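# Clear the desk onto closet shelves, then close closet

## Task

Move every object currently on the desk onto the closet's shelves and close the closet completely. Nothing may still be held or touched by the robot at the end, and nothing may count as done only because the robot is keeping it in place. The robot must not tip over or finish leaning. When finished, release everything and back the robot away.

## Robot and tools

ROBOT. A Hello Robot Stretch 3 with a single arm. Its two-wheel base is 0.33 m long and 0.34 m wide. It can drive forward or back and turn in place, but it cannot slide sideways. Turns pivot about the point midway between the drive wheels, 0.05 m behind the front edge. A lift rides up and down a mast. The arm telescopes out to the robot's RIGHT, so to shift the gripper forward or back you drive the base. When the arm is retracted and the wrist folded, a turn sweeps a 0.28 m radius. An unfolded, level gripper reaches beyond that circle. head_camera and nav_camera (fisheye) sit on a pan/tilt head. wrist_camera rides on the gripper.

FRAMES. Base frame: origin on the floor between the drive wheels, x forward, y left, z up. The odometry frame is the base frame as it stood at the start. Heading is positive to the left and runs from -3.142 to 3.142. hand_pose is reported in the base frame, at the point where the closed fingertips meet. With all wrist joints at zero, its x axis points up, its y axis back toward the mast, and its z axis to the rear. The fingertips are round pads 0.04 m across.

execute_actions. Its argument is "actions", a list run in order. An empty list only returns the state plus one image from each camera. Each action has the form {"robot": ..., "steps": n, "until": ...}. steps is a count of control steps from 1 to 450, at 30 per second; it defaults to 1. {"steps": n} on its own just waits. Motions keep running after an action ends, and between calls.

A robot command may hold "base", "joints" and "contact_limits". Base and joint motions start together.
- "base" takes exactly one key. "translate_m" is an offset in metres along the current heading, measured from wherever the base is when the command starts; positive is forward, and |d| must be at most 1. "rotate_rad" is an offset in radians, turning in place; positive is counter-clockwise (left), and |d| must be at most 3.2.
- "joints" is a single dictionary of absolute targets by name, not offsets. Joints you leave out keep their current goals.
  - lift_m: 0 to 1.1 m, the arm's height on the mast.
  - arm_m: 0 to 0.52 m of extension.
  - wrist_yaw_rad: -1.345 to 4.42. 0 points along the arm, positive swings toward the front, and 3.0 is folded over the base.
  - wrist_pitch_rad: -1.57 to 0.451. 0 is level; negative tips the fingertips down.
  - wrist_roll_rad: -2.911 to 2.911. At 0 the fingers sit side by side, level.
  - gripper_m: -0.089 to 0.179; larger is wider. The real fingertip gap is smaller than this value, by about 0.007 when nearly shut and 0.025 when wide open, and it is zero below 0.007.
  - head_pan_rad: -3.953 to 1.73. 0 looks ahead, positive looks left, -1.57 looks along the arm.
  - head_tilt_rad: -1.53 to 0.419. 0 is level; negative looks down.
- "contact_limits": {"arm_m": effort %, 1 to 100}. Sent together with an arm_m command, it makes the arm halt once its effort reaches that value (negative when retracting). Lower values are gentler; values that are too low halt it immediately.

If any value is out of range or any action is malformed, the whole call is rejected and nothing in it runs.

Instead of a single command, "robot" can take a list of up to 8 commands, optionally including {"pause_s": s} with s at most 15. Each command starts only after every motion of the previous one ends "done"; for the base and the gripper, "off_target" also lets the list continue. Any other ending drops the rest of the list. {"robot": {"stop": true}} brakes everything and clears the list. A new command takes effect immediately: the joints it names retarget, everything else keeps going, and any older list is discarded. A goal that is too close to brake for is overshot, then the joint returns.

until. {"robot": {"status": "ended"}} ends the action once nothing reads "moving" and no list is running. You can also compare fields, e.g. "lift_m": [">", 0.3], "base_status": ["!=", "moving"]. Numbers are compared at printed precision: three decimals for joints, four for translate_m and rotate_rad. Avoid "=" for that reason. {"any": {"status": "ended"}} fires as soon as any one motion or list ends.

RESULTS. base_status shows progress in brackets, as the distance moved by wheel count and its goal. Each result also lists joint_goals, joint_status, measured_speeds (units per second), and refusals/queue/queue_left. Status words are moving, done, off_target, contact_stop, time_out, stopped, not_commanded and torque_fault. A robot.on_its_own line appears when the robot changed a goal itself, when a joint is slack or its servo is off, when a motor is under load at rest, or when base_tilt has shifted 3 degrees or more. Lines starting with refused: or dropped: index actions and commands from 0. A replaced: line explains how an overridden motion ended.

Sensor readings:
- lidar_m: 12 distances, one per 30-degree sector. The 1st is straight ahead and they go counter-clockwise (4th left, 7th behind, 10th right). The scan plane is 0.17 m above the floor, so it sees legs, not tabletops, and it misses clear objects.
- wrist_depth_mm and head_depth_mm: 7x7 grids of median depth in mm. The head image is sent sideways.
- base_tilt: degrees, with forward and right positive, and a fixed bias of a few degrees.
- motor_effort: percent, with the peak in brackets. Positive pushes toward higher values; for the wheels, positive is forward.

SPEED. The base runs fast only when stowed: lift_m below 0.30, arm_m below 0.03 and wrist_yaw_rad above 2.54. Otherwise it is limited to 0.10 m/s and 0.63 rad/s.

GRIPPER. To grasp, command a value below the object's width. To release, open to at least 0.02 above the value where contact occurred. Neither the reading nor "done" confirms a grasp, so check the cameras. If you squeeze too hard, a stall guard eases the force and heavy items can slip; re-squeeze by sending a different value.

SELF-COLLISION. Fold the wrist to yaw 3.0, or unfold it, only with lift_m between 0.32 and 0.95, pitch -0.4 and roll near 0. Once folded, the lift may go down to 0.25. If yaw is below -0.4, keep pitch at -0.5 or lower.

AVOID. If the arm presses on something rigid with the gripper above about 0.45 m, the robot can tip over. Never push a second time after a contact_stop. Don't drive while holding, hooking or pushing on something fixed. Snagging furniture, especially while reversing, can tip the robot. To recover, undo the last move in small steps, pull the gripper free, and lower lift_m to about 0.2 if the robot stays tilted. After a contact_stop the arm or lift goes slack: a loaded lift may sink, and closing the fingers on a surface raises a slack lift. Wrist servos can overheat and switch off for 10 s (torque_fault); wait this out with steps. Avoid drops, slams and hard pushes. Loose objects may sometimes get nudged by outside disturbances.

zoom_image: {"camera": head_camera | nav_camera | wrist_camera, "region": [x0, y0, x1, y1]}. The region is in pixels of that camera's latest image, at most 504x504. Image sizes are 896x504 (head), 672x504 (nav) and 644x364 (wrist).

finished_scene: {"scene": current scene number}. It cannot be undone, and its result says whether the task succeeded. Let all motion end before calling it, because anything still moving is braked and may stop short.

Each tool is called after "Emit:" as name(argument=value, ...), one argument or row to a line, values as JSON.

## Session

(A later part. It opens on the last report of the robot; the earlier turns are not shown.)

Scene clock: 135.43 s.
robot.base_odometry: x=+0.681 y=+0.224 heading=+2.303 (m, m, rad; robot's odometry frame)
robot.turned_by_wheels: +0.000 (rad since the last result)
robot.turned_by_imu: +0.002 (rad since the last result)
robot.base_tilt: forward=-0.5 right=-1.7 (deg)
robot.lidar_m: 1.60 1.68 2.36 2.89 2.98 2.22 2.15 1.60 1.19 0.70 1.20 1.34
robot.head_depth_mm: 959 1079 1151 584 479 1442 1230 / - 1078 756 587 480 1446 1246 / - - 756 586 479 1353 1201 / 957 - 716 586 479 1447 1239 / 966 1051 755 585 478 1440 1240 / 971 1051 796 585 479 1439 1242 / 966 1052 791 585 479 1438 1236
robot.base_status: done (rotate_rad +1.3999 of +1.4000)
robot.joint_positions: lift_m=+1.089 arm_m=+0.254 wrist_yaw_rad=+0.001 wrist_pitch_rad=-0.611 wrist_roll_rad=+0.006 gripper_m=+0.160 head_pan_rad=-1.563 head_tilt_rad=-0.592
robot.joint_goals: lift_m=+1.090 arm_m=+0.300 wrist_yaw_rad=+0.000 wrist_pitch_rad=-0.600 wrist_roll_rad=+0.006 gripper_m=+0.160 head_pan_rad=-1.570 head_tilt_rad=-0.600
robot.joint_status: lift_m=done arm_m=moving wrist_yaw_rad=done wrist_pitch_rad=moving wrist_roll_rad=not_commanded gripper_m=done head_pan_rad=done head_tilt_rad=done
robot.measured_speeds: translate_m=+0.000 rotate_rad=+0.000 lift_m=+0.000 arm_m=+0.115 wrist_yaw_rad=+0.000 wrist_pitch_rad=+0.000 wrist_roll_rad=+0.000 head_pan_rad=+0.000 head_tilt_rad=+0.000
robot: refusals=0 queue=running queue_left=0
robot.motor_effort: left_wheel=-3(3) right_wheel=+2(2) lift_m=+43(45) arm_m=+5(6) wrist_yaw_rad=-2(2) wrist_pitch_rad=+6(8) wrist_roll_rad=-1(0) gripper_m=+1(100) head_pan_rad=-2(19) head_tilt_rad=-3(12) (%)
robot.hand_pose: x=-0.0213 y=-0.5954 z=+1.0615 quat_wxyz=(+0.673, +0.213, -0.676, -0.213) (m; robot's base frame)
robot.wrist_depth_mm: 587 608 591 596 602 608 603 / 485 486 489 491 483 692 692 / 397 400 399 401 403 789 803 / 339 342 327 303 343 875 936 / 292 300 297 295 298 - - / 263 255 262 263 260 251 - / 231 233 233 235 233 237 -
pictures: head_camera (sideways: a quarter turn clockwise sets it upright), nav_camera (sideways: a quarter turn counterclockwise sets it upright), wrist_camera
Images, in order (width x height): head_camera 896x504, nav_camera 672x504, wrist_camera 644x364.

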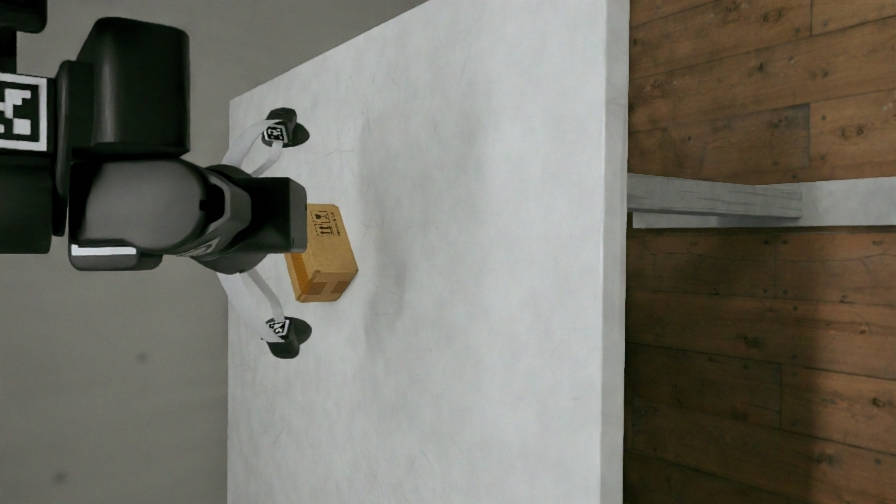

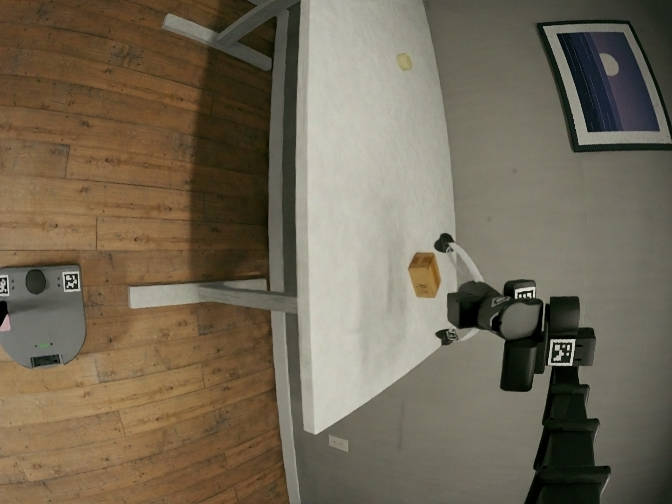

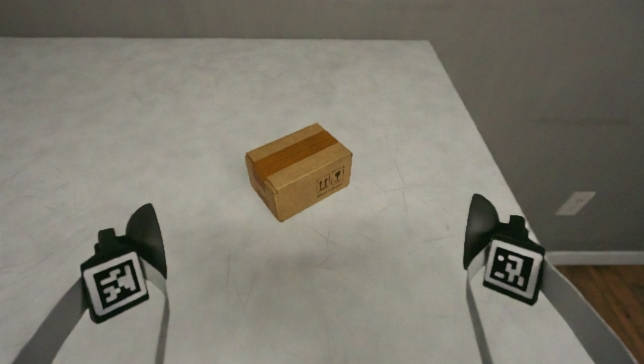

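Emit:
execute_actions(
  actions=[
    {"robot":{"joints":{"arm_m":0.36},"base":{"translate_m":0.015}},"steps":150,"until":{"robot":{"status":"ended"}}},
    {"robot":{"joints":{"lift_m":1.05}},"steps":150,"until":{"robot":{"status":"ended"}}},
  ],
)

Scene clock: 146.13 s.
robot.base_odometry: x=+0.671 y=+0.235 heading=+2.303 (m, m, rad; robot's odometry frame)
robot.turned_by_wheels: +0.000 (rad since the last result)
robot.turned_by_imu: +0.001 (rad since the last result)
robot.base_tilt: forward=-0.6 right=-1.7 (deg)
robot.lidar_m: 1.58 1.66 2.34 2.88 2.99 2.23 2.16 1.60 1.19 0.70 1.20 1.33
robot.head_depth_mm: - 1080 1128 586 480 1441 1231 / - 1078 791 584 480 1454 1239 / - - 740 587 478 1355 1195 / 943 - 715 584 479 1458 1237 / 967 1055 774 585 479 1442 1228 / 964 1050 788 586 478 1442 1239 / 965 1059 794 585 479 1446 1228
robot.base_status: done (translate_m +0.0150 of +0.0150)
robot.joint_positions: lift_m=+1.051 arm_m=+0.360 wrist_yaw_rad=+0.001 wrist_pitch_rad=-0.611 wrist_roll_rad=+0.006 gripper_m=+0.160 head_pan_rad=-1.563 head_tilt_rad=-0.592
robot.joint_goals: lift_m=+1.050 arm_m=+0.360 wrist_yaw_rad=+0.000 wrist_pitch_rad=-0.600 wrist_roll_rad=+0.006 gripper_m=+0.160 head_pan_rad=-1.570 head_tilt_rad=-0.600
robot.joint_status: lift_m=done arm_m=done wrist_yaw_rad=done wrist_pitch_rad=done wrist_roll_rad=not_commanded gripper_m=done head_pan_rad=done head_tilt_rad=done
robot.measured_speeds: translate_m=+0.000 rotate_rad=+0.000 lift_m=+0.000 arm_m=+0.000 wrist_yaw_rad=+0.000 wrist_pitch_rad=+0.000 wrist_roll_rad=+0.000 head_pan_rad=+0.000 head_tilt_rad=+0.000
robot: refusals=0 queue=done queue_left=0
robot.motor_effort: left_wheel=-2(4) right_wheel=+2(8) lift_m=+17(40) arm_m=+4(4) wrist_yaw_rad=-1(1) wrist_pitch_rad=+7(6) wrist_roll_rad=-1(0) gripper_m=+1(1) head_pan_rad=-1(1) head_tilt_rad=-4(2) (%)
robot.hand_pose: x=-0.0213 y=-0.7006 z=+1.0224 quat_wxyz=(+0.673, +0.213, -0.676, -0.213) (m; robot's base frame)
robot.wrist_depth_mm: 501 499 491 502 492 513 508 / 404 410 415 423 423 566 580 / 334 338 340 343 344 357 676 / 288 289 286 222 292 293 769 / 251 255 236 192 248 259 845 / 223 216 215 204 222 214 229 / 197 196 198 199 197 198 199
pictures: head_camera (sideways: a quarter turn clockwise sets it upright), nav_camera (sideways: a quarter turn counterclockwise sets it upright), wrist_camera
Images, in order (width x height): head_camera 896x504, nav_camera 672x504, wrist_camera 644x364.

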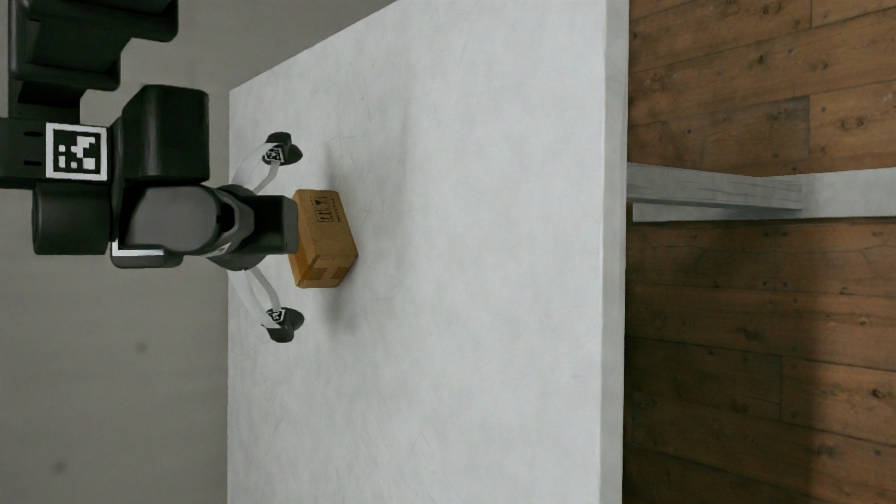

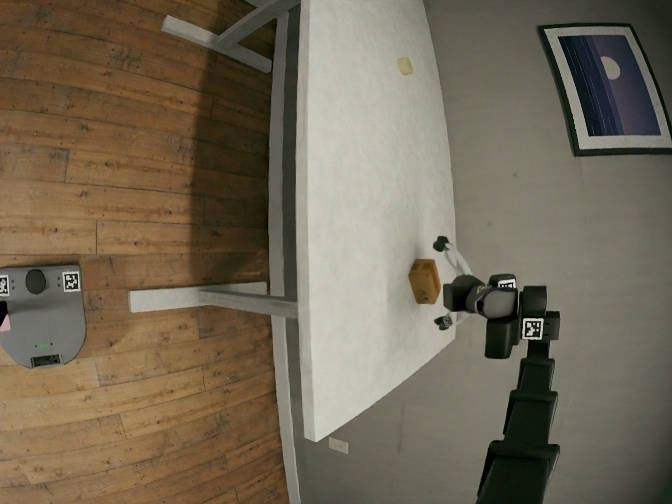

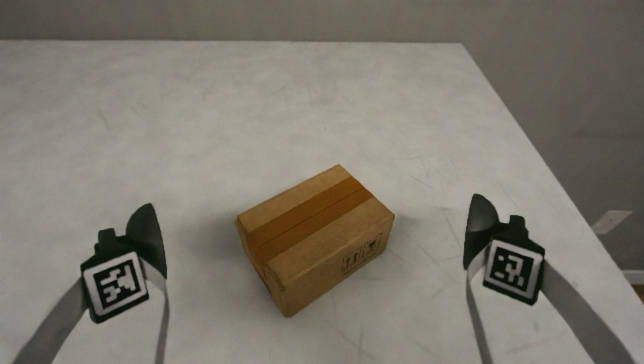

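Emit:
execute_actions(
  actions=[
    {"robot":[{"joints":{"arm_m":0.39,"lift_m":1.012}}],"steps":150,"until":{"robot":{"status":"ended"}}},
  ],
)

Scene clock: 150.37 s.
robot.base_odometry: x=+0.671 y=+0.235 heading=+2.303 (m, m, rad; robot's odometry frame)
robot.turned_by_wheels: +0.000 (rad since the last result)
robot.turned_by_imu: +0.000 (rad since the last result)
robot.base_tilt: forward=-0.6 right=-1.7 (deg)
robot.lidar_m: 1.58 1.66 2.34 2.88 3.01 2.23 2.16 1.60 1.19 0.70 1.20 1.33
robot.head_depth_mm: 952 - 1136 586 479 1439 1232 / 938 1061 794 586 478 1447 1234 / 934 - 737 587 479 1355 1202 / 952 1034 715 586 478 1458 1230 / 969 1052 755 586 478 1445 1242 / 970 1050 792 585 479 1444 1239 / 972 1057 793 587 479 1456 1232
robot.base_status: done (translate_m +0.0150 of +0.0150)
robot.joint_positions: lift_m=+1.013 arm_m=+0.390 wrist_yaw_rad=+0.001 wrist_pitch_rad=-0.611 wrist_roll_rad=+0.006 gripper_m=+0.160 head_pan_rad=-1.563 head_tilt_rad=-0.592
robot.joint_goals: lift_m=+1.012 arm_m=+0.390 wrist_yaw_rad=+0.000 wrist_pitch_rad=-0.600 wrist_roll_rad=+0.006 gripper_m=+0.160 head_pan_rad=-1.570 head_tilt_rad=-0.600
robot.joint_status: lift_m=done arm_m=done wrist_yaw_rad=done wrist_pitch_rad=done wrist_roll_rad=not_commanded gripper_m=done head_pan_rad=done head_tilt_rad=done
robot.measured_speeds: translate_m=+0.000 rotate_rad=+0.000 lift_m=+0.000 arm_m=+0.000 wrist_yaw_rad=+0.000 wrist_pitch_rad=+0.000 wrist_roll_rad=+0.000 head_pan_rad=+0.000 head_tilt_rad=+0.000
robot: refusals=0 queue=done queue_left=0
robot.motor_effort: left_wheel=-3(2) right_wheel=+2(2) lift_m=+16(18) arm_m=+3(8) wrist_yaw_rad=-1(1) wrist_pitch_rad=+7(6) wrist_roll_rad=+0(1) gripper_m=+1(1) head_pan_rad=-1(2) head_tilt_rad=-3(2) (%)
robot.hand_pose: x=-0.0213 y=-0.7305 z=+0.9844 quat_wxyz=(+0.673, +0.213, -0.676, -0.213) (m; robot's base frame)
robot.wrist_depth_mm: 433 437 437 433 445 473 484 / 338 340 339 343 346 364 544 / 280 279 279 279 285 285 613 / 234 237 239 170 238 240 249 / 204 212 152 148 197 214 209 / 185 177 173 137 183 175 183 / 158 162 163 160 163 164 163
pictures: head_camera (sideways: a quarter turn clockwise sets it upright), nav_camera (sideways: a quarter turn counterclockwise sets it upright), wrist_camera
Images, in order (width x height): head_camera 896x504, nav_camera 672x504, wrist_camera 644x364.

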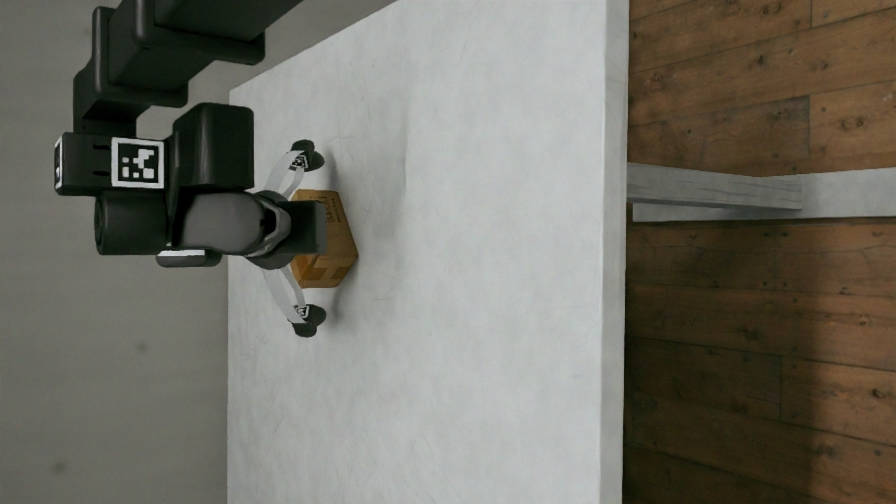

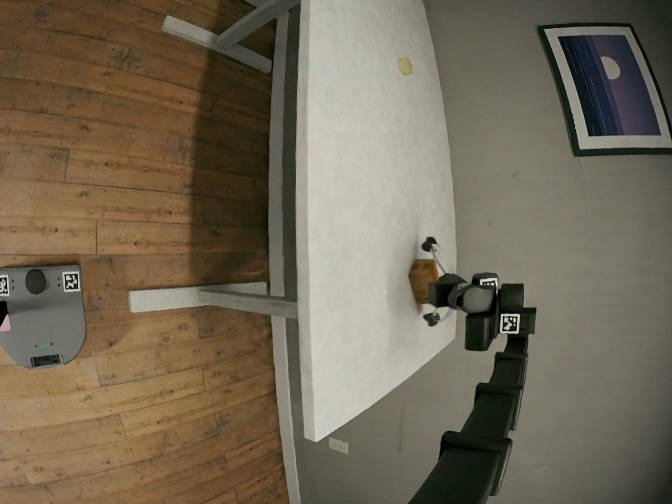

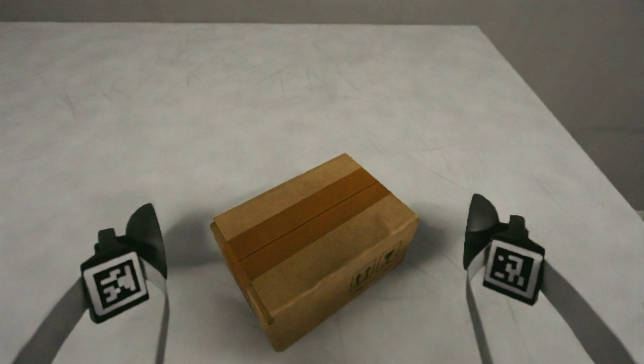

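Emit:
execute_actions(
  actions=[
    {"robot":[{"joints":{"arm_m":0.40}},{"joints":{"gripper_m":0.03}},{"joints":{"lift_m":1.09}}],"steps":200,"until":{"robot":{"status":"ended"}}},
  ],
)

Scene clock: 156.10 s.
robot.base_odometry: x=+0.671 y=+0.235 heading=+2.303 (m, m, rad; robot's odometry frame)
robot.turned_by_wheels: +0.000 (rad since the last result)
robot.turned_by_imu: +0.001 (rad since the last result)
robot.base_tilt: forward=-0.5 right=-1.8 (deg)
robot.lidar_m: 1.58 1.66 2.34 2.88 3.00 2.23 2.16 1.60 1.19 0.70 1.20 1.33
robot.head_depth_mm: 973 1061 1128 586 478 1448 1245 / 948 1046 794 586 479 1453 1233 / - 1039 792 586 478 1341 1201 / 950 671 723 584 479 1448 1236 / 969 1053 791 586 480 1435 1231 / 966 1058 791 588 479 1450 1236 / 968 1057 793 586 479 1451 1236
robot.base_status: done (translate_m +0.0150 of +0.0150)
robot.joint_positions: lift_m=+1.089 arm_m=+0.400 wrist_yaw_rad=+0.001 wrist_pitch_rad=-0.619 wrist_roll_rad=+0.006 gripper_m=+0.041 head_pan_rad=-1.563 head_tilt_rad=-0.592
robot.joint_goals: lift_m=+1.090 arm_m=+0.400 wrist_yaw_rad=+0.000 wrist_pitch_rad=-0.600 wrist_roll_rad=+0.006 gripper_m=+0.039 head_pan_rad=-1.570 head_tilt_rad=-0.600
robot.joint_status: lift_m=done arm_m=done wrist_yaw_rad=done wrist_pitch_rad=done wrist_roll_rad=not_commanded gripper_m=done head_pan_rad=done head_tilt_rad=done
robot.measured_speeds: translate_m=+0.000 rotate_rad=+0.000 lift_m=+0.000 arm_m=+0.000 wrist_yaw_rad=+0.000 wrist_pitch_rad=+0.000 wrist_roll_rad=+0.000 head_pan_rad=+0.000 head_tilt_rad=+0.000
robot: refusals=0 queue=done queue_left=0
robot.on_its_own: gripper_m is held at +0.039, not at your +0.030, by its stall guard, which is still easing
robot.motor_effort: left_wheel=-3(3) right_wheel=+2(2) lift_m=+43(49) arm_m=+3(3) wrist_yaw_rad=-1(2) wrist_pitch_rad=+11(11) wrist_roll_rad=-1(0) gripper_m=-40(100) head_pan_rad=-1(2) head_tilt_rad=-2(3) (%)
robot.hand_pose: x=-0.0213 y=-0.7393 z=+1.0599 quat_wxyz=(+0.672, +0.215, -0.675, -0.216) (m; robot's base frame)
robot.wrist_depth_mm: 471 478 468 473 483 477 474 / 476 477 486 475 480 548 549 / 392 392 398 395 394 586 627 / 334 336 340 324 336 349 724 / 292 293 144 144 145 295 909 / 257 260 130 127 249 261 - / 230 231 225 137 232 232 240
pictures: head_camera (sideways: a quarter turn clockwise sets it upright), nav_camera (sideways: a quarter turn counterclockwise sets it upright), wrist_camera
Images, in order (width x height): head_camera 896x504, nav_camera 672x504, wrist_camera 644x364.

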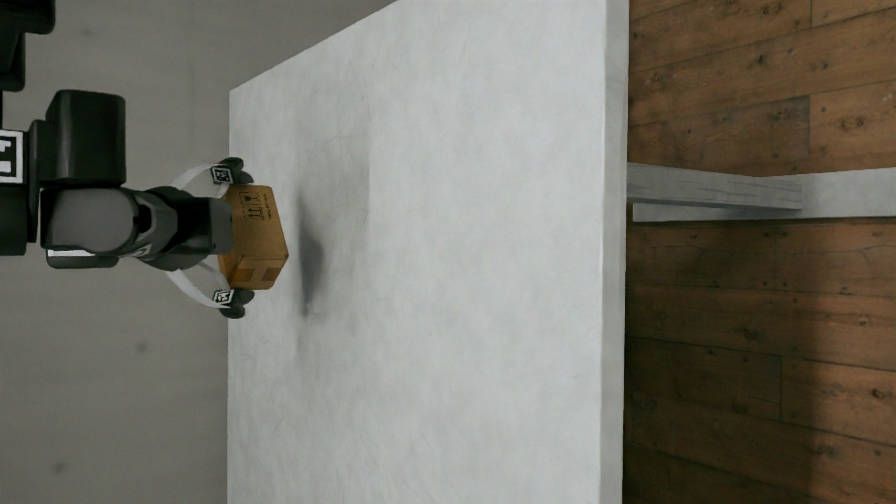

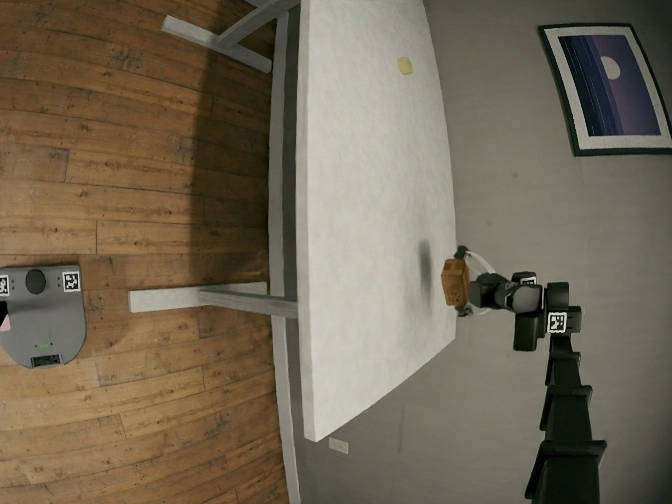

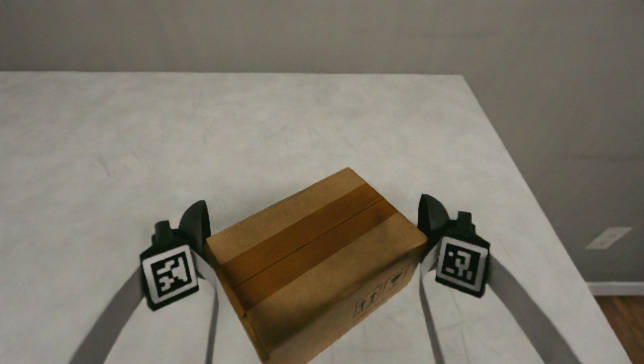

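Emit:
execute_actions(
  actions=[
    {"robot":[{"joints":{"lift_m":1.014}},{"joints":{"gripper_m":0.17}},{"joints":{"lift_m":1.09}},{"joints":{"wrist_yaw_rad":0.55,"arm_m":0.40},"base":{"translate_m":-0.10}}],"steps":300,"until":{"robot":{"status":"ended"}}},
  ],
)

Scene clock: 166.80 s.
robot.base_odometry: x=+0.738 y=+0.161 heading=+2.303 (m, m, rad; robot's odometry frame)
robot.turned_by_wheels: +0.000 (rad since the last result)
robot.turned_by_imu: +0.001 (rad since the last result)
robot.base_tilt: forward=-0.5 right=-1.7 (deg)
robot.lidar_m: 1.68 1.76 2.48 2.89 2.86 2.13 2.06 1.60 1.19 0.69 1.20 1.41
robot.head_depth_mm: 974 1066 1180 1346 1484 1441 1231 / 949 1064 1166 586 464 1455 1238 / - 1053 791 585 480 1447 1239 / - - 790 586 478 1161 1201 / 951 1038 718 586 479 1454 1237 / 962 1047 754 587 480 1448 1239 / 961 1047 794 585 480 1447 1238
robot.base_status: done (translate_m -0.1000 of -0.1000)
robot.joint_positions: lift_m=+1.089 arm_m=+0.400 wrist_yaw_rad=+0.548 wrist_pitch_rad=-0.616 wrist_roll_rad=+0.006 gripper_m=+0.170 head_pan_rad=-1.563 head_tilt_rad=-0.592
robot.joint_goals: lift_m=+1.090 arm_m=+0.400 wrist_yaw_rad=+0.550 wrist_pitch_rad=-0.600 wrist_roll_rad=+0.006 gripper_m=+0.170 head_pan_rad=-1.570 head_tilt_rad=-0.600
robot.joint_status: lift_m=done arm_m=done wrist_yaw_rad=done wrist_pitch_rad=done wrist_roll_rad=not_commanded gripper_m=done head_pan_rad=done head_tilt_rad=done
robot.measured_speeds: translate_m=+0.000 rotate_rad=+0.000 lift_m=+0.000 arm_m=+0.000 wrist_yaw_rad=+0.000 wrist_pitch_rad=+0.000 wrist_roll_rad=+0.000 head_pan_rad=+0.000 head_tilt_rad=+0.000
robot: refusals=0 queue=done queue_left=0
robot.motor_effort: left_wheel=-3(8) right_wheel=+2(5) lift_m=+43(45) arm_m=+4(6) wrist_yaw_rad=+1(3) wrist_pitch_rad=+9(11) wrist_roll_rad=+0(0) gripper_m=+1(100) head_pan_rad=+0(2) head_tilt_rad=-3(3) (%)
robot.hand_pose: x=+0.0801 y=-0.7113 z=+1.0604 quat_wxyz=(+0.705, +0.389, -0.592, -0.026) (m; robot's base frame)
robot.wrist_depth_mm: 610 626 610 558 496 429 379 / 486 473 485 480 490 452 412 / 398 395 398 397 400 401 411 / 337 335 341 339 337 340 341 / 289 299 291 236 296 301 295 / 263 253 260 209 254 257 262 / 227 230 233 227 234 234 234
pictures: head_camera (sideways: a quarter turn clockwise sets it upright), nav_camera (sideways: a quarter turn counterclockwise sets it upright), wrist_camera
Images, in order (width x height): head_camera 896x504, nav_camera 672x504, wrist_camera 644x364.

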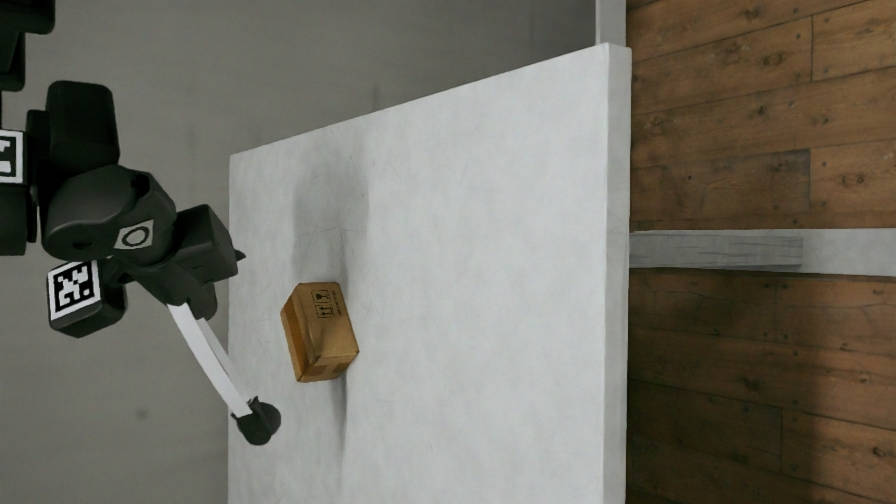

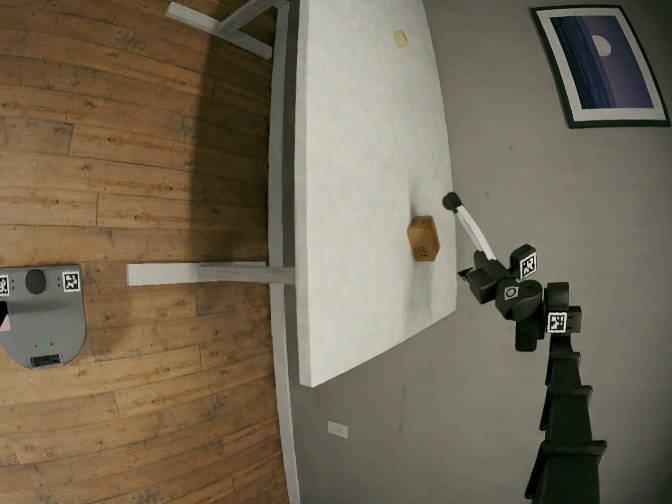

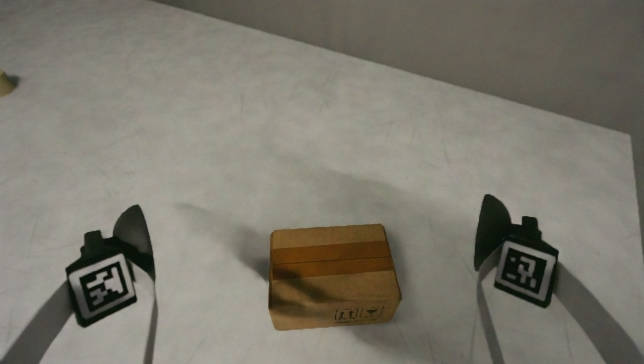

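Emit:
execute_actions(
  actions=[
    {"robot":[{"joints":{"arm_m":0.425}},{"joints":{"lift_m":1.014}}],"steps":300,"until":{"robot":{"status":"ended"}}},
  ],
)

Scene clock: 172.10 s.
robot.base_odometry: x=+0.738 y=+0.161 heading=+2.303 (m, m, rad; robot's odometry frame)
robot.turned_by_wheels: +0.000 (rad since the last result)
robot.turned_by_imu: +0.001 (rad since the last result)
robot.base_tilt: forward=-0.5 right=-1.7 (deg)
robot.lidar_m: 1.68 1.77 2.47 2.89 2.86 2.13 2.06 1.59 1.19 0.69 1.20 1.41
robot.head_depth_mm: 948 - 1188 1335 1477 1443 1236 / 938 1093 1168 587 465 1446 1230 / 938 - 794 587 479 1450 1227 / 946 - 754 587 479 1161 1201 / 966 1052 713 585 477 1450 1236 / 964 1052 755 586 479 1447 1237 / 964 1047 791 587 479 1449 1237
robot.base_status: done (translate_m -0.1000 of -0.1000)
robot.joint_positions: lift_m=+1.015 arm_m=+0.425 wrist_yaw_rad=+0.548 wrist_pitch_rad=-0.616 wrist_roll_rad=+0.006 gripper_m=+0.170 head_pan_rad=-1.563 head_tilt_rad=-0.592
robot.joint_goals: lift_m=+1.014 arm_m=+0.425 wrist_yaw_rad=+0.550 wrist_pitch_rad=-0.600 wrist_roll_rad=+0.006 gripper_m=+0.170 head_pan_rad=-1.570 head_tilt_rad=-0.600
robot.joint_status: lift_m=done arm_m=done wrist_yaw_rad=done wrist_pitch_rad=done wrist_roll_rad=not_commanded gripper_m=done head_pan_rad=done head_tilt_rad=done
robot.measured_speeds: translate_m=+0.000 rotate_rad=+0.000 lift_m=+0.000 arm_m=+0.000 wrist_yaw_rad=+0.000 wrist_pitch_rad=+0.000 wrist_roll_rad=+0.000 head_pan_rad=+0.000 head_tilt_rad=+0.000
robot: refusals=0 queue=done queue_left=0
robot.motor_effort: left_wheel=-2(2) right_wheel=+2(2) lift_m=+17(46) arm_m=+4(6) wrist_yaw_rad=+1(1) wrist_pitch_rad=+9(10) wrist_roll_rad=+0(0) gripper_m=+1(1) head_pan_rad=-1(2) head_tilt_rad=-2(3) (%)
robot.hand_pose: x=+0.0801 y=-0.7363 z=+0.9855 quat_wxyz=(+0.705, +0.389, -0.592, -0.026) (m; robot's base frame)
robot.wrist_depth_mm: 433 437 431 434 433 401 362 / 338 335 339 344 344 344 348 / 278 280 281 281 285 285 284 / 235 238 238 172 239 240 240 / 206 213 157 149 203 213 208 / - 179 137 138 176 179 185 / 159 164 161 162 164 165 166
pictures: head_camera (sideways: a quarter turn clockwise sets it upright), nav_camera (sideways: a quarter turn counterclockwise sets it upright), wrist_camera
Images, in order (width x height): head_camera 896x504, nav_camera 672x504, wrist_camera 644x364.

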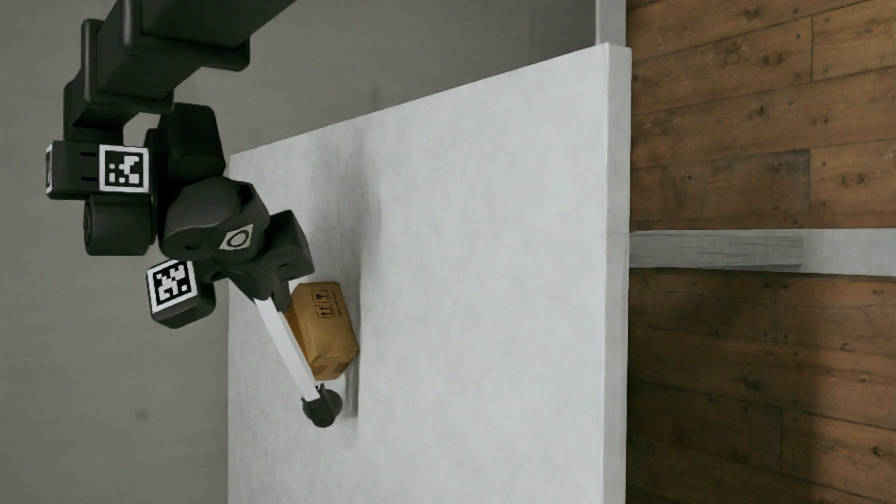

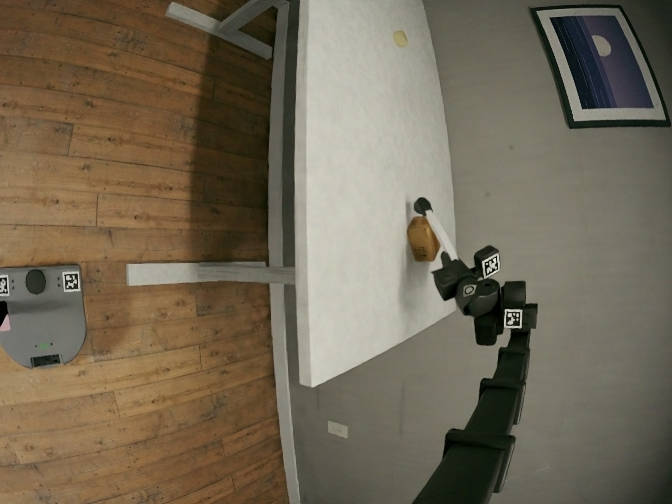

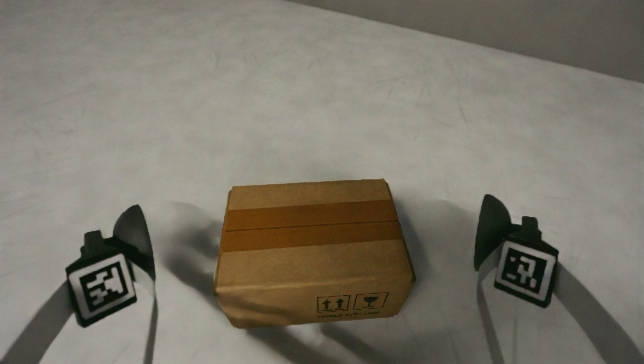

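Emit:
execute_actions(
  actions=[
    {"robot":[{"joints":{"gripper_m":0.06}},{"joints":{"lift_m":1.09}},{"joints":{"arm_m":0,"wrist_yaw_rad":0.3}},{"joints":{"wrist_yaw_rad":1.57,"wrist_pitch_rad":-0.4}},{"joints":{"lift_m":0.9}},{"joints":{"wrist_yaw_rad":3.0}}],"steps":450,"until":{"robot":{"status":"ended"}}},
    {"steps":200,"until":{"robot":{"status":"ended"}}},
  ],
)

Scene clock: 191.17 s.
robot.base_odometry: x=+0.738 y=+0.161 heading=+2.303 (m, m, rad; robot's odometry frame)
robot.turned_by_wheels: +0.000 (rad since the last result)
robot.turned_by_imu: +0.002 (rad since the last result)
robot.base_tilt: forward=-0.5 right=-1.8 (deg)
robot.lidar_m: 1.68 1.77 2.48 2.88 2.86 2.12 2.06 1.60 1.19 0.69 1.20 1.42
robot.head_depth_mm: 961 1069 1184 1344 1477 - - / 961 1062 1166 586 479 1532 - / 965 1050 792 586 479 1500 - / 961 1051 793 586 480 1073 - / 965 1049 796 587 479 1516 - / 967 1048 793 585 479 1443 1267 / 967 1048 794 587 479 1454 1231
robot.base_status: done (translate_m -0.1000 of -0.1000)
robot.joint_positions: lift_m=+0.900 arm_m=+0.000 wrist_yaw_rad=+2.997 wrist_pitch_rad=-0.427 wrist_roll_rad=+0.006 gripper_m=+0.061 head_pan_rad=-1.563 head_tilt_rad=-0.592
robot.joint_goals: lift_m=+0.900 arm_m=+0.000 wrist_yaw_rad=+3.000 wrist_pitch_rad=-0.400 wrist_roll_rad=+0.006 gripper_m=+0.060 head_pan_rad=-1.570 head_tilt_rad=-0.600
robot.joint_status: lift_m=done arm_m=done wrist_yaw_rad=done wrist_pitch_rad=done wrist_roll_rad=not_commanded gripper_m=done head_pan_rad=done head_tilt_rad=done
robot.measured_speeds: translate_m=+0.000 rotate_rad=+0.000 lift_m=+0.000 arm_m=+0.000 wrist_yaw_rad=+0.000 wrist_pitch_rad=+0.000 wrist_roll_rad=+0.000 head_pan_rad=+0.000 head_tilt_rad=+0.000
robot: refusals=0 queue=done queue_left=0
robot.motor_effort: left_wheel=-2(3) right_wheel=+2(2) lift_m=+17(43) arm_m=-2(3) wrist_yaw_rad=+1(4) wrist_pitch_rad=+16(16) wrist_roll_rad=-1(0) gripper_m=-21(100) head_pan_rad=-2(2) head_tilt_rad=-4(2) (%)
robot.hand_pose: x=+0.0108 y=+0.0756 z=+0.9111 quat_wxyz=(+0.200, +0.702, +0.099, +0.677) (m; robot's base frame)
robot.wrist_depth_mm: - - - - - - - / - - - - - - - / - - - - - - - / - - - - - - - / - - 147 146 148 - - / - - 132 134 140 - - / - - - 964 - - -
pictures: head_camera (sideways: a quarter turn clockwise sets it upright), nav_camera (sideways: a quarter turn counterclockwise sets it upright), wrist_camera
Images, in order (width x height): head_camera 896x504, nav_camera 672x504, wrist_camera 644x364.

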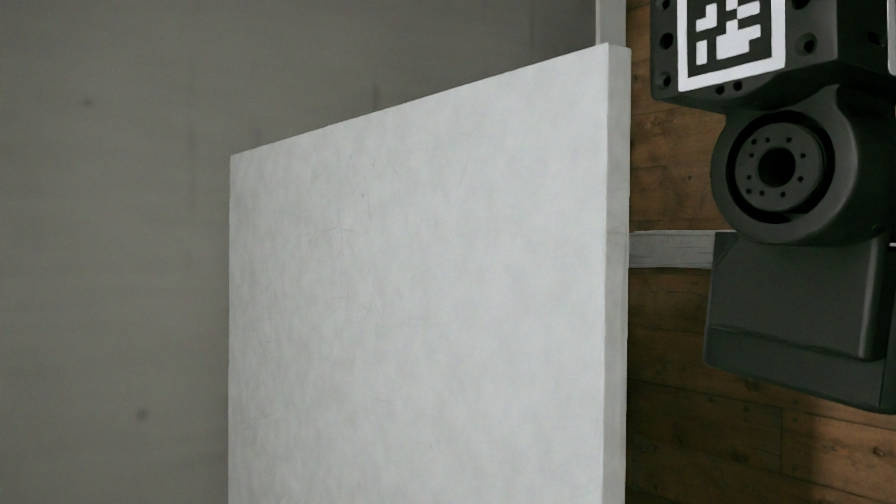

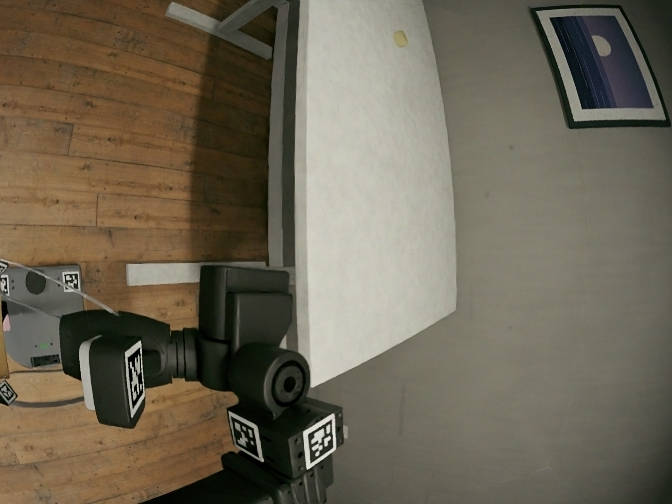

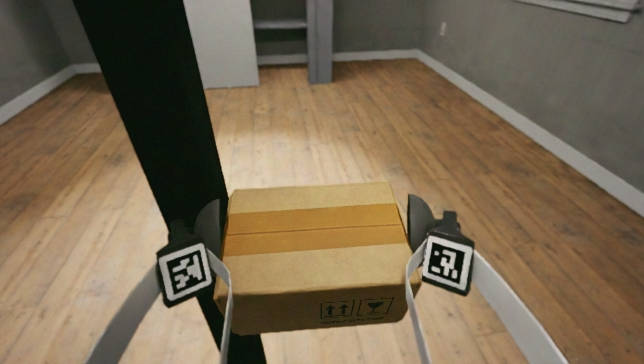

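Emit:
execute_actions(
  actions=[
    {"robot":[{"base":{"rotate_rad":1.52},"joints":{"lift_m":0.28}},{"base":{"translate_m":1.0}},{"base":{"translate_m":1.0}},{"base":{"translate_m":0.44}},{"base":{"rotate_rad":1.58},"joints":{"lift_m":0.87,"head_tilt_rad":-0.5}},{"joints":{"wrist_yaw_rad":0}},{"joints":{"wrist_pitch_rad":-0.2}}],"steps":450,"until":{"robot":{"status":"ended"}}},
    {"steps":450,"until":{"robot":{"status":"ended"}}},
  ],
)

Scene clock: 227.13 s.
robot.base_odometry: x=-1.157 y=-1.376 heading=-0.880 (m, m, rad; robot's odometry frame)
robot.turned_by_wheels: +3.100 (rad since the last result)
robot.turned_by_imu: +3.131 (rad since the last result)
robot.base_tilt: forward=-0.5 right=-1.8 (deg)
robot.lidar_m: 2.10 2.18 2.99 3.14 2.34 1.72 1.66 0.63 0.52 1.18 0.50 0.65
robot.head_depth_mm: 981 927 1128 989 1161 1095 - / 985 932 1154 979 1244 1430 1355 / 978 929 1152 982 1242 463 - / 978 921 1153 982 1242 459 - / 987 925 1161 985 1243 1464 1295 / 981 927 1155 985 1240 1432 1292 / 981 928 1146 979 1165 631 704
robot.base_status: done (rotate_rad +1.5799 of +1.5800)
robot.joint_positions: lift_m=+0.869 arm_m=+0.000 wrist_yaw_rad=+0.003 wrist_pitch_rad=-0.231 wrist_roll_rad=+0.006 gripper_m=+0.061 head_pan_rad=-1.563 head_tilt_rad=-0.507
robot.joint_goals: lift_m=+0.870 arm_m=+0.000 wrist_yaw_rad=+0.000 wrist_pitch_rad=-0.200 wrist_roll_rad=+0.006 gripper_m=+0.060 head_pan_rad=-1.570 head_tilt_rad=-0.500
robot.joint_status: lift_m=done arm_m=done wrist_yaw_rad=done wrist_pitch_rad=done wrist_roll_rad=not_commanded gripper_m=done head_pan_rad=done head_tilt_rad=done
robot.measured_speeds: translate_m=+0.000 rotate_rad=+0.000 lift_m=+0.000 arm_m=+0.000 wrist_yaw_rad=+0.000 wrist_pitch_rad=+0.000 wrist_roll_rad=+0.000 head_pan_rad=+0.000 head_tilt_rad=+0.000
robot: refusals=0 queue=done queue_left=0
robot.motor_effort: left_wheel=-3(9) right_wheel=+2(8) lift_m=+44(49) arm_m=-3(2) wrist_yaw_rad=-2(3) wrist_pitch_rad=+18(18) wrist_roll_rad=-1(1) gripper_m=-21(21) head_pan_rad=-2(2) head_tilt_rad=+3(11) (%)
robot.hand_pose: x=-0.0209 y=-0.3893 z=+0.9260 quat_wxyz=(+0.701, +0.082, -0.704, -0.081) (m; robot's base frame)
robot.wrist_depth_mm: 789 804 813 804 806 579 393 / 835 868 866 873 891 579 290 / 621 663 657 643 649 545 289 / 249 - - 968 956 573 292 / 248 947 147 147 148 590 294 / 263 747 136 134 139 408 295 / 286 - - - - 649 295
pictures: head_camera (sideways: a quarter turn clockwise sets it upright), nav_camera (sideways: a quarter turn counterclockwise sets it upright), wrist_camera
Images, in order (width x height): head_camera 896x504, nav_camera 672x504, wrist_camera 644x364.

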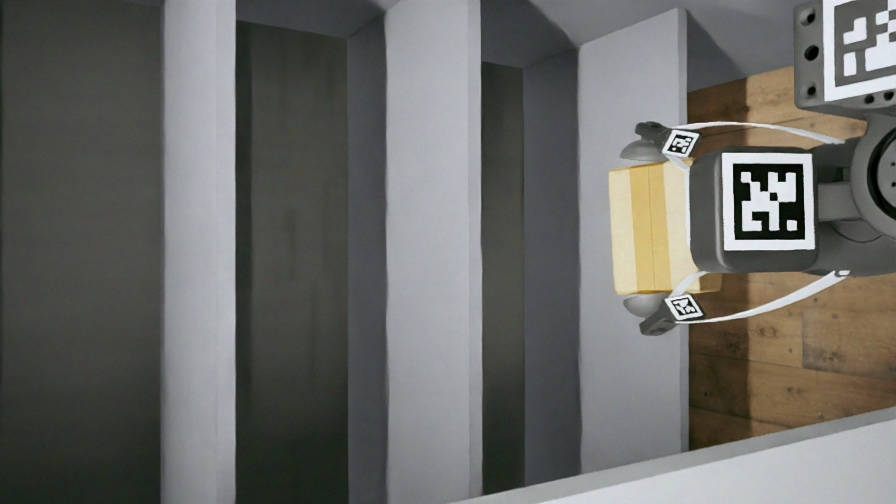

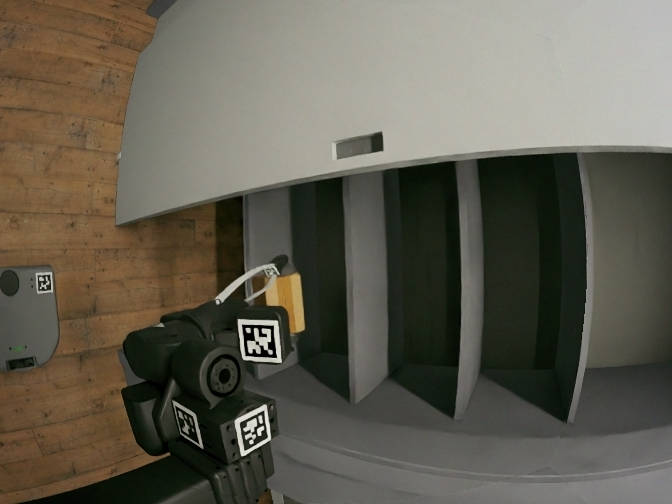

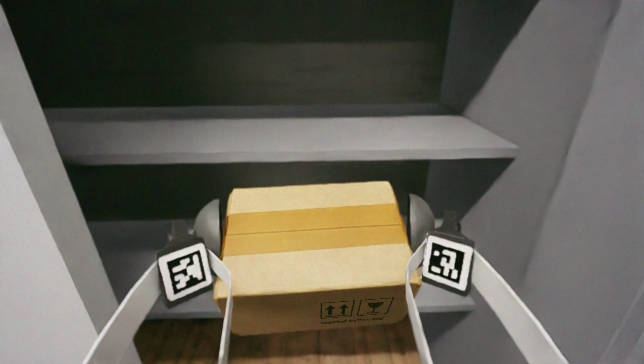

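Emit:
execute_actions(
  actions=[
    {"robot":[{"joints":{"lift_m":0.5,"head_tilt_rad":-0.9}},{"joints":{"arm_m":0.2}}],"steps":450,"until":{"robot":{"status":"ended"}}},
  ],
)

Scene clock: 237.53 s.
robot.base_odometry: x=-1.157 y=-1.376 heading=-0.880 (m, m, rad; robot's odometry frame)
robot.turned_by_wheels: +0.000 (rad since the last result)
robot.turned_by_imu: +0.001 (rad since the last result)
robot.base_tilt: forward=-0.5 right=-1.7 (deg)
robot.lidar_m: 2.10 2.18 2.99 3.14 2.33 1.72 1.66 0.63 0.52 1.18 0.50 0.65
robot.head_depth_mm: 967 850 1148 1107 922 1194 1124 / 971 851 1193 1531 1421 1222 - / 971 847 1202 1548 - 1237 1139 / 970 844 1196 1094 1390 1248 1134 / 972 848 1202 1560 1397 1239 1118 / 973 847 1197 1560 1001 1201 1122 / 973 847 1149 692 891 1202 1118
robot.base_status: done (rotate_rad +1.5799 of +1.5800)
robot.joint_positions: lift_m=+0.500 arm_m=+0.200 wrist_yaw_rad=+0.001 wrist_pitch_rad=-0.230 wrist_roll_rad=+0.006 gripper_m=+0.061 head_pan_rad=-1.563 head_tilt_rad=-0.889
robot.joint_goals: lift_m=+0.500 arm_m=+0.200 wrist_yaw_rad=+0.000 wrist_pitch_rad=-0.200 wrist_roll_rad=+0.006 gripper_m=+0.060 head_pan_rad=-1.570 head_tilt_rad=-0.900
robot.joint_status: lift_m=done arm_m=done wrist_yaw_rad=done wrist_pitch_rad=done wrist_roll_rad=not_commanded gripper_m=done head_pan_rad=done head_tilt_rad=done
robot.measured_speeds: translate_m=+0.000 rotate_rad=+0.000 lift_m=+0.000 arm_m=+0.000 wrist_yaw_rad=+0.000 wrist_pitch_rad=+0.000 wrist_roll_rad=+0.000 head_pan_rad=+0.000 head_tilt_rad=+0.000
robot: refusals=0 queue=done queue_left=0
robot.motor_effort: left_wheel=-3(3) right_wheel=+2(2) lift_m=+17(44) arm_m=+4(5) wrist_yaw_rad=-1(2) wrist_pitch_rad=+17(18) wrist_roll_rad=-1(1) gripper_m=-21(21) head_pan_rad=-1(2) head_tilt_rad=-4(22) (%)
robot.hand_pose: x=-0.0211 y=-0.5886 z=+0.5574 quat_wxyz=(+0.701, +0.082, -0.704, -0.081) (m; robot's base frame)
robot.wrist_depth_mm: 621 627 649 635 648 587 390 / 661 664 671 685 700 577 392 / 702 695 702 697 687 566 396 / 463 465 454 448 454 455 388 / 384 376 147 148 148 485 376 / 873 865 135 134 140 555 392 / 723 735 714 679 728 658 394
pictures: head_camera (sideways: a quarter turn clockwise sets it upright), nav_camera (sideways: a quarter turn counterclockwise sets it upright), wrist_camera
Images, in order (width x height): head_camera 896x504, nav_camera 672x504, wrist_camera 644x364.

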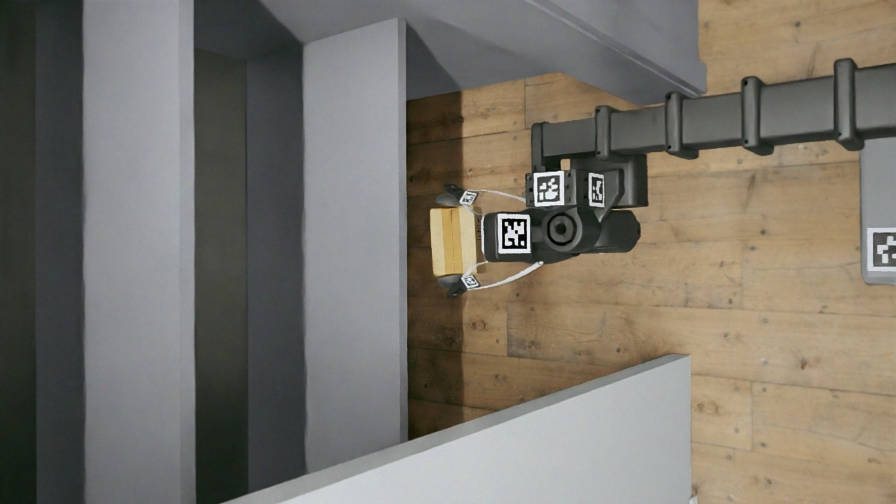

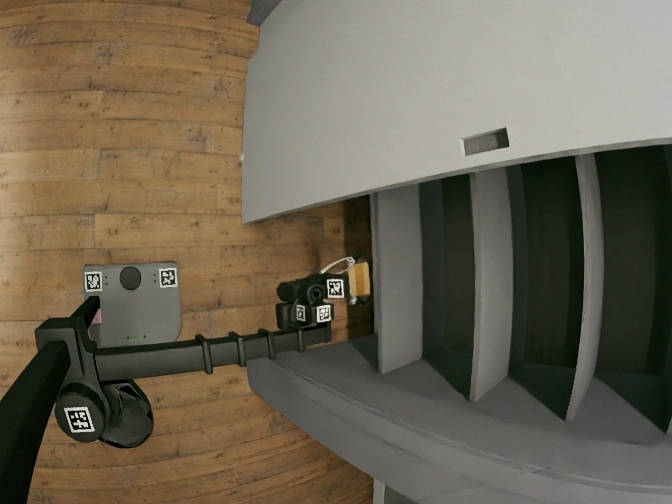

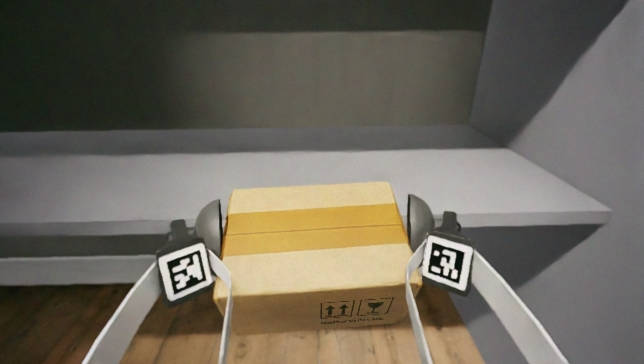

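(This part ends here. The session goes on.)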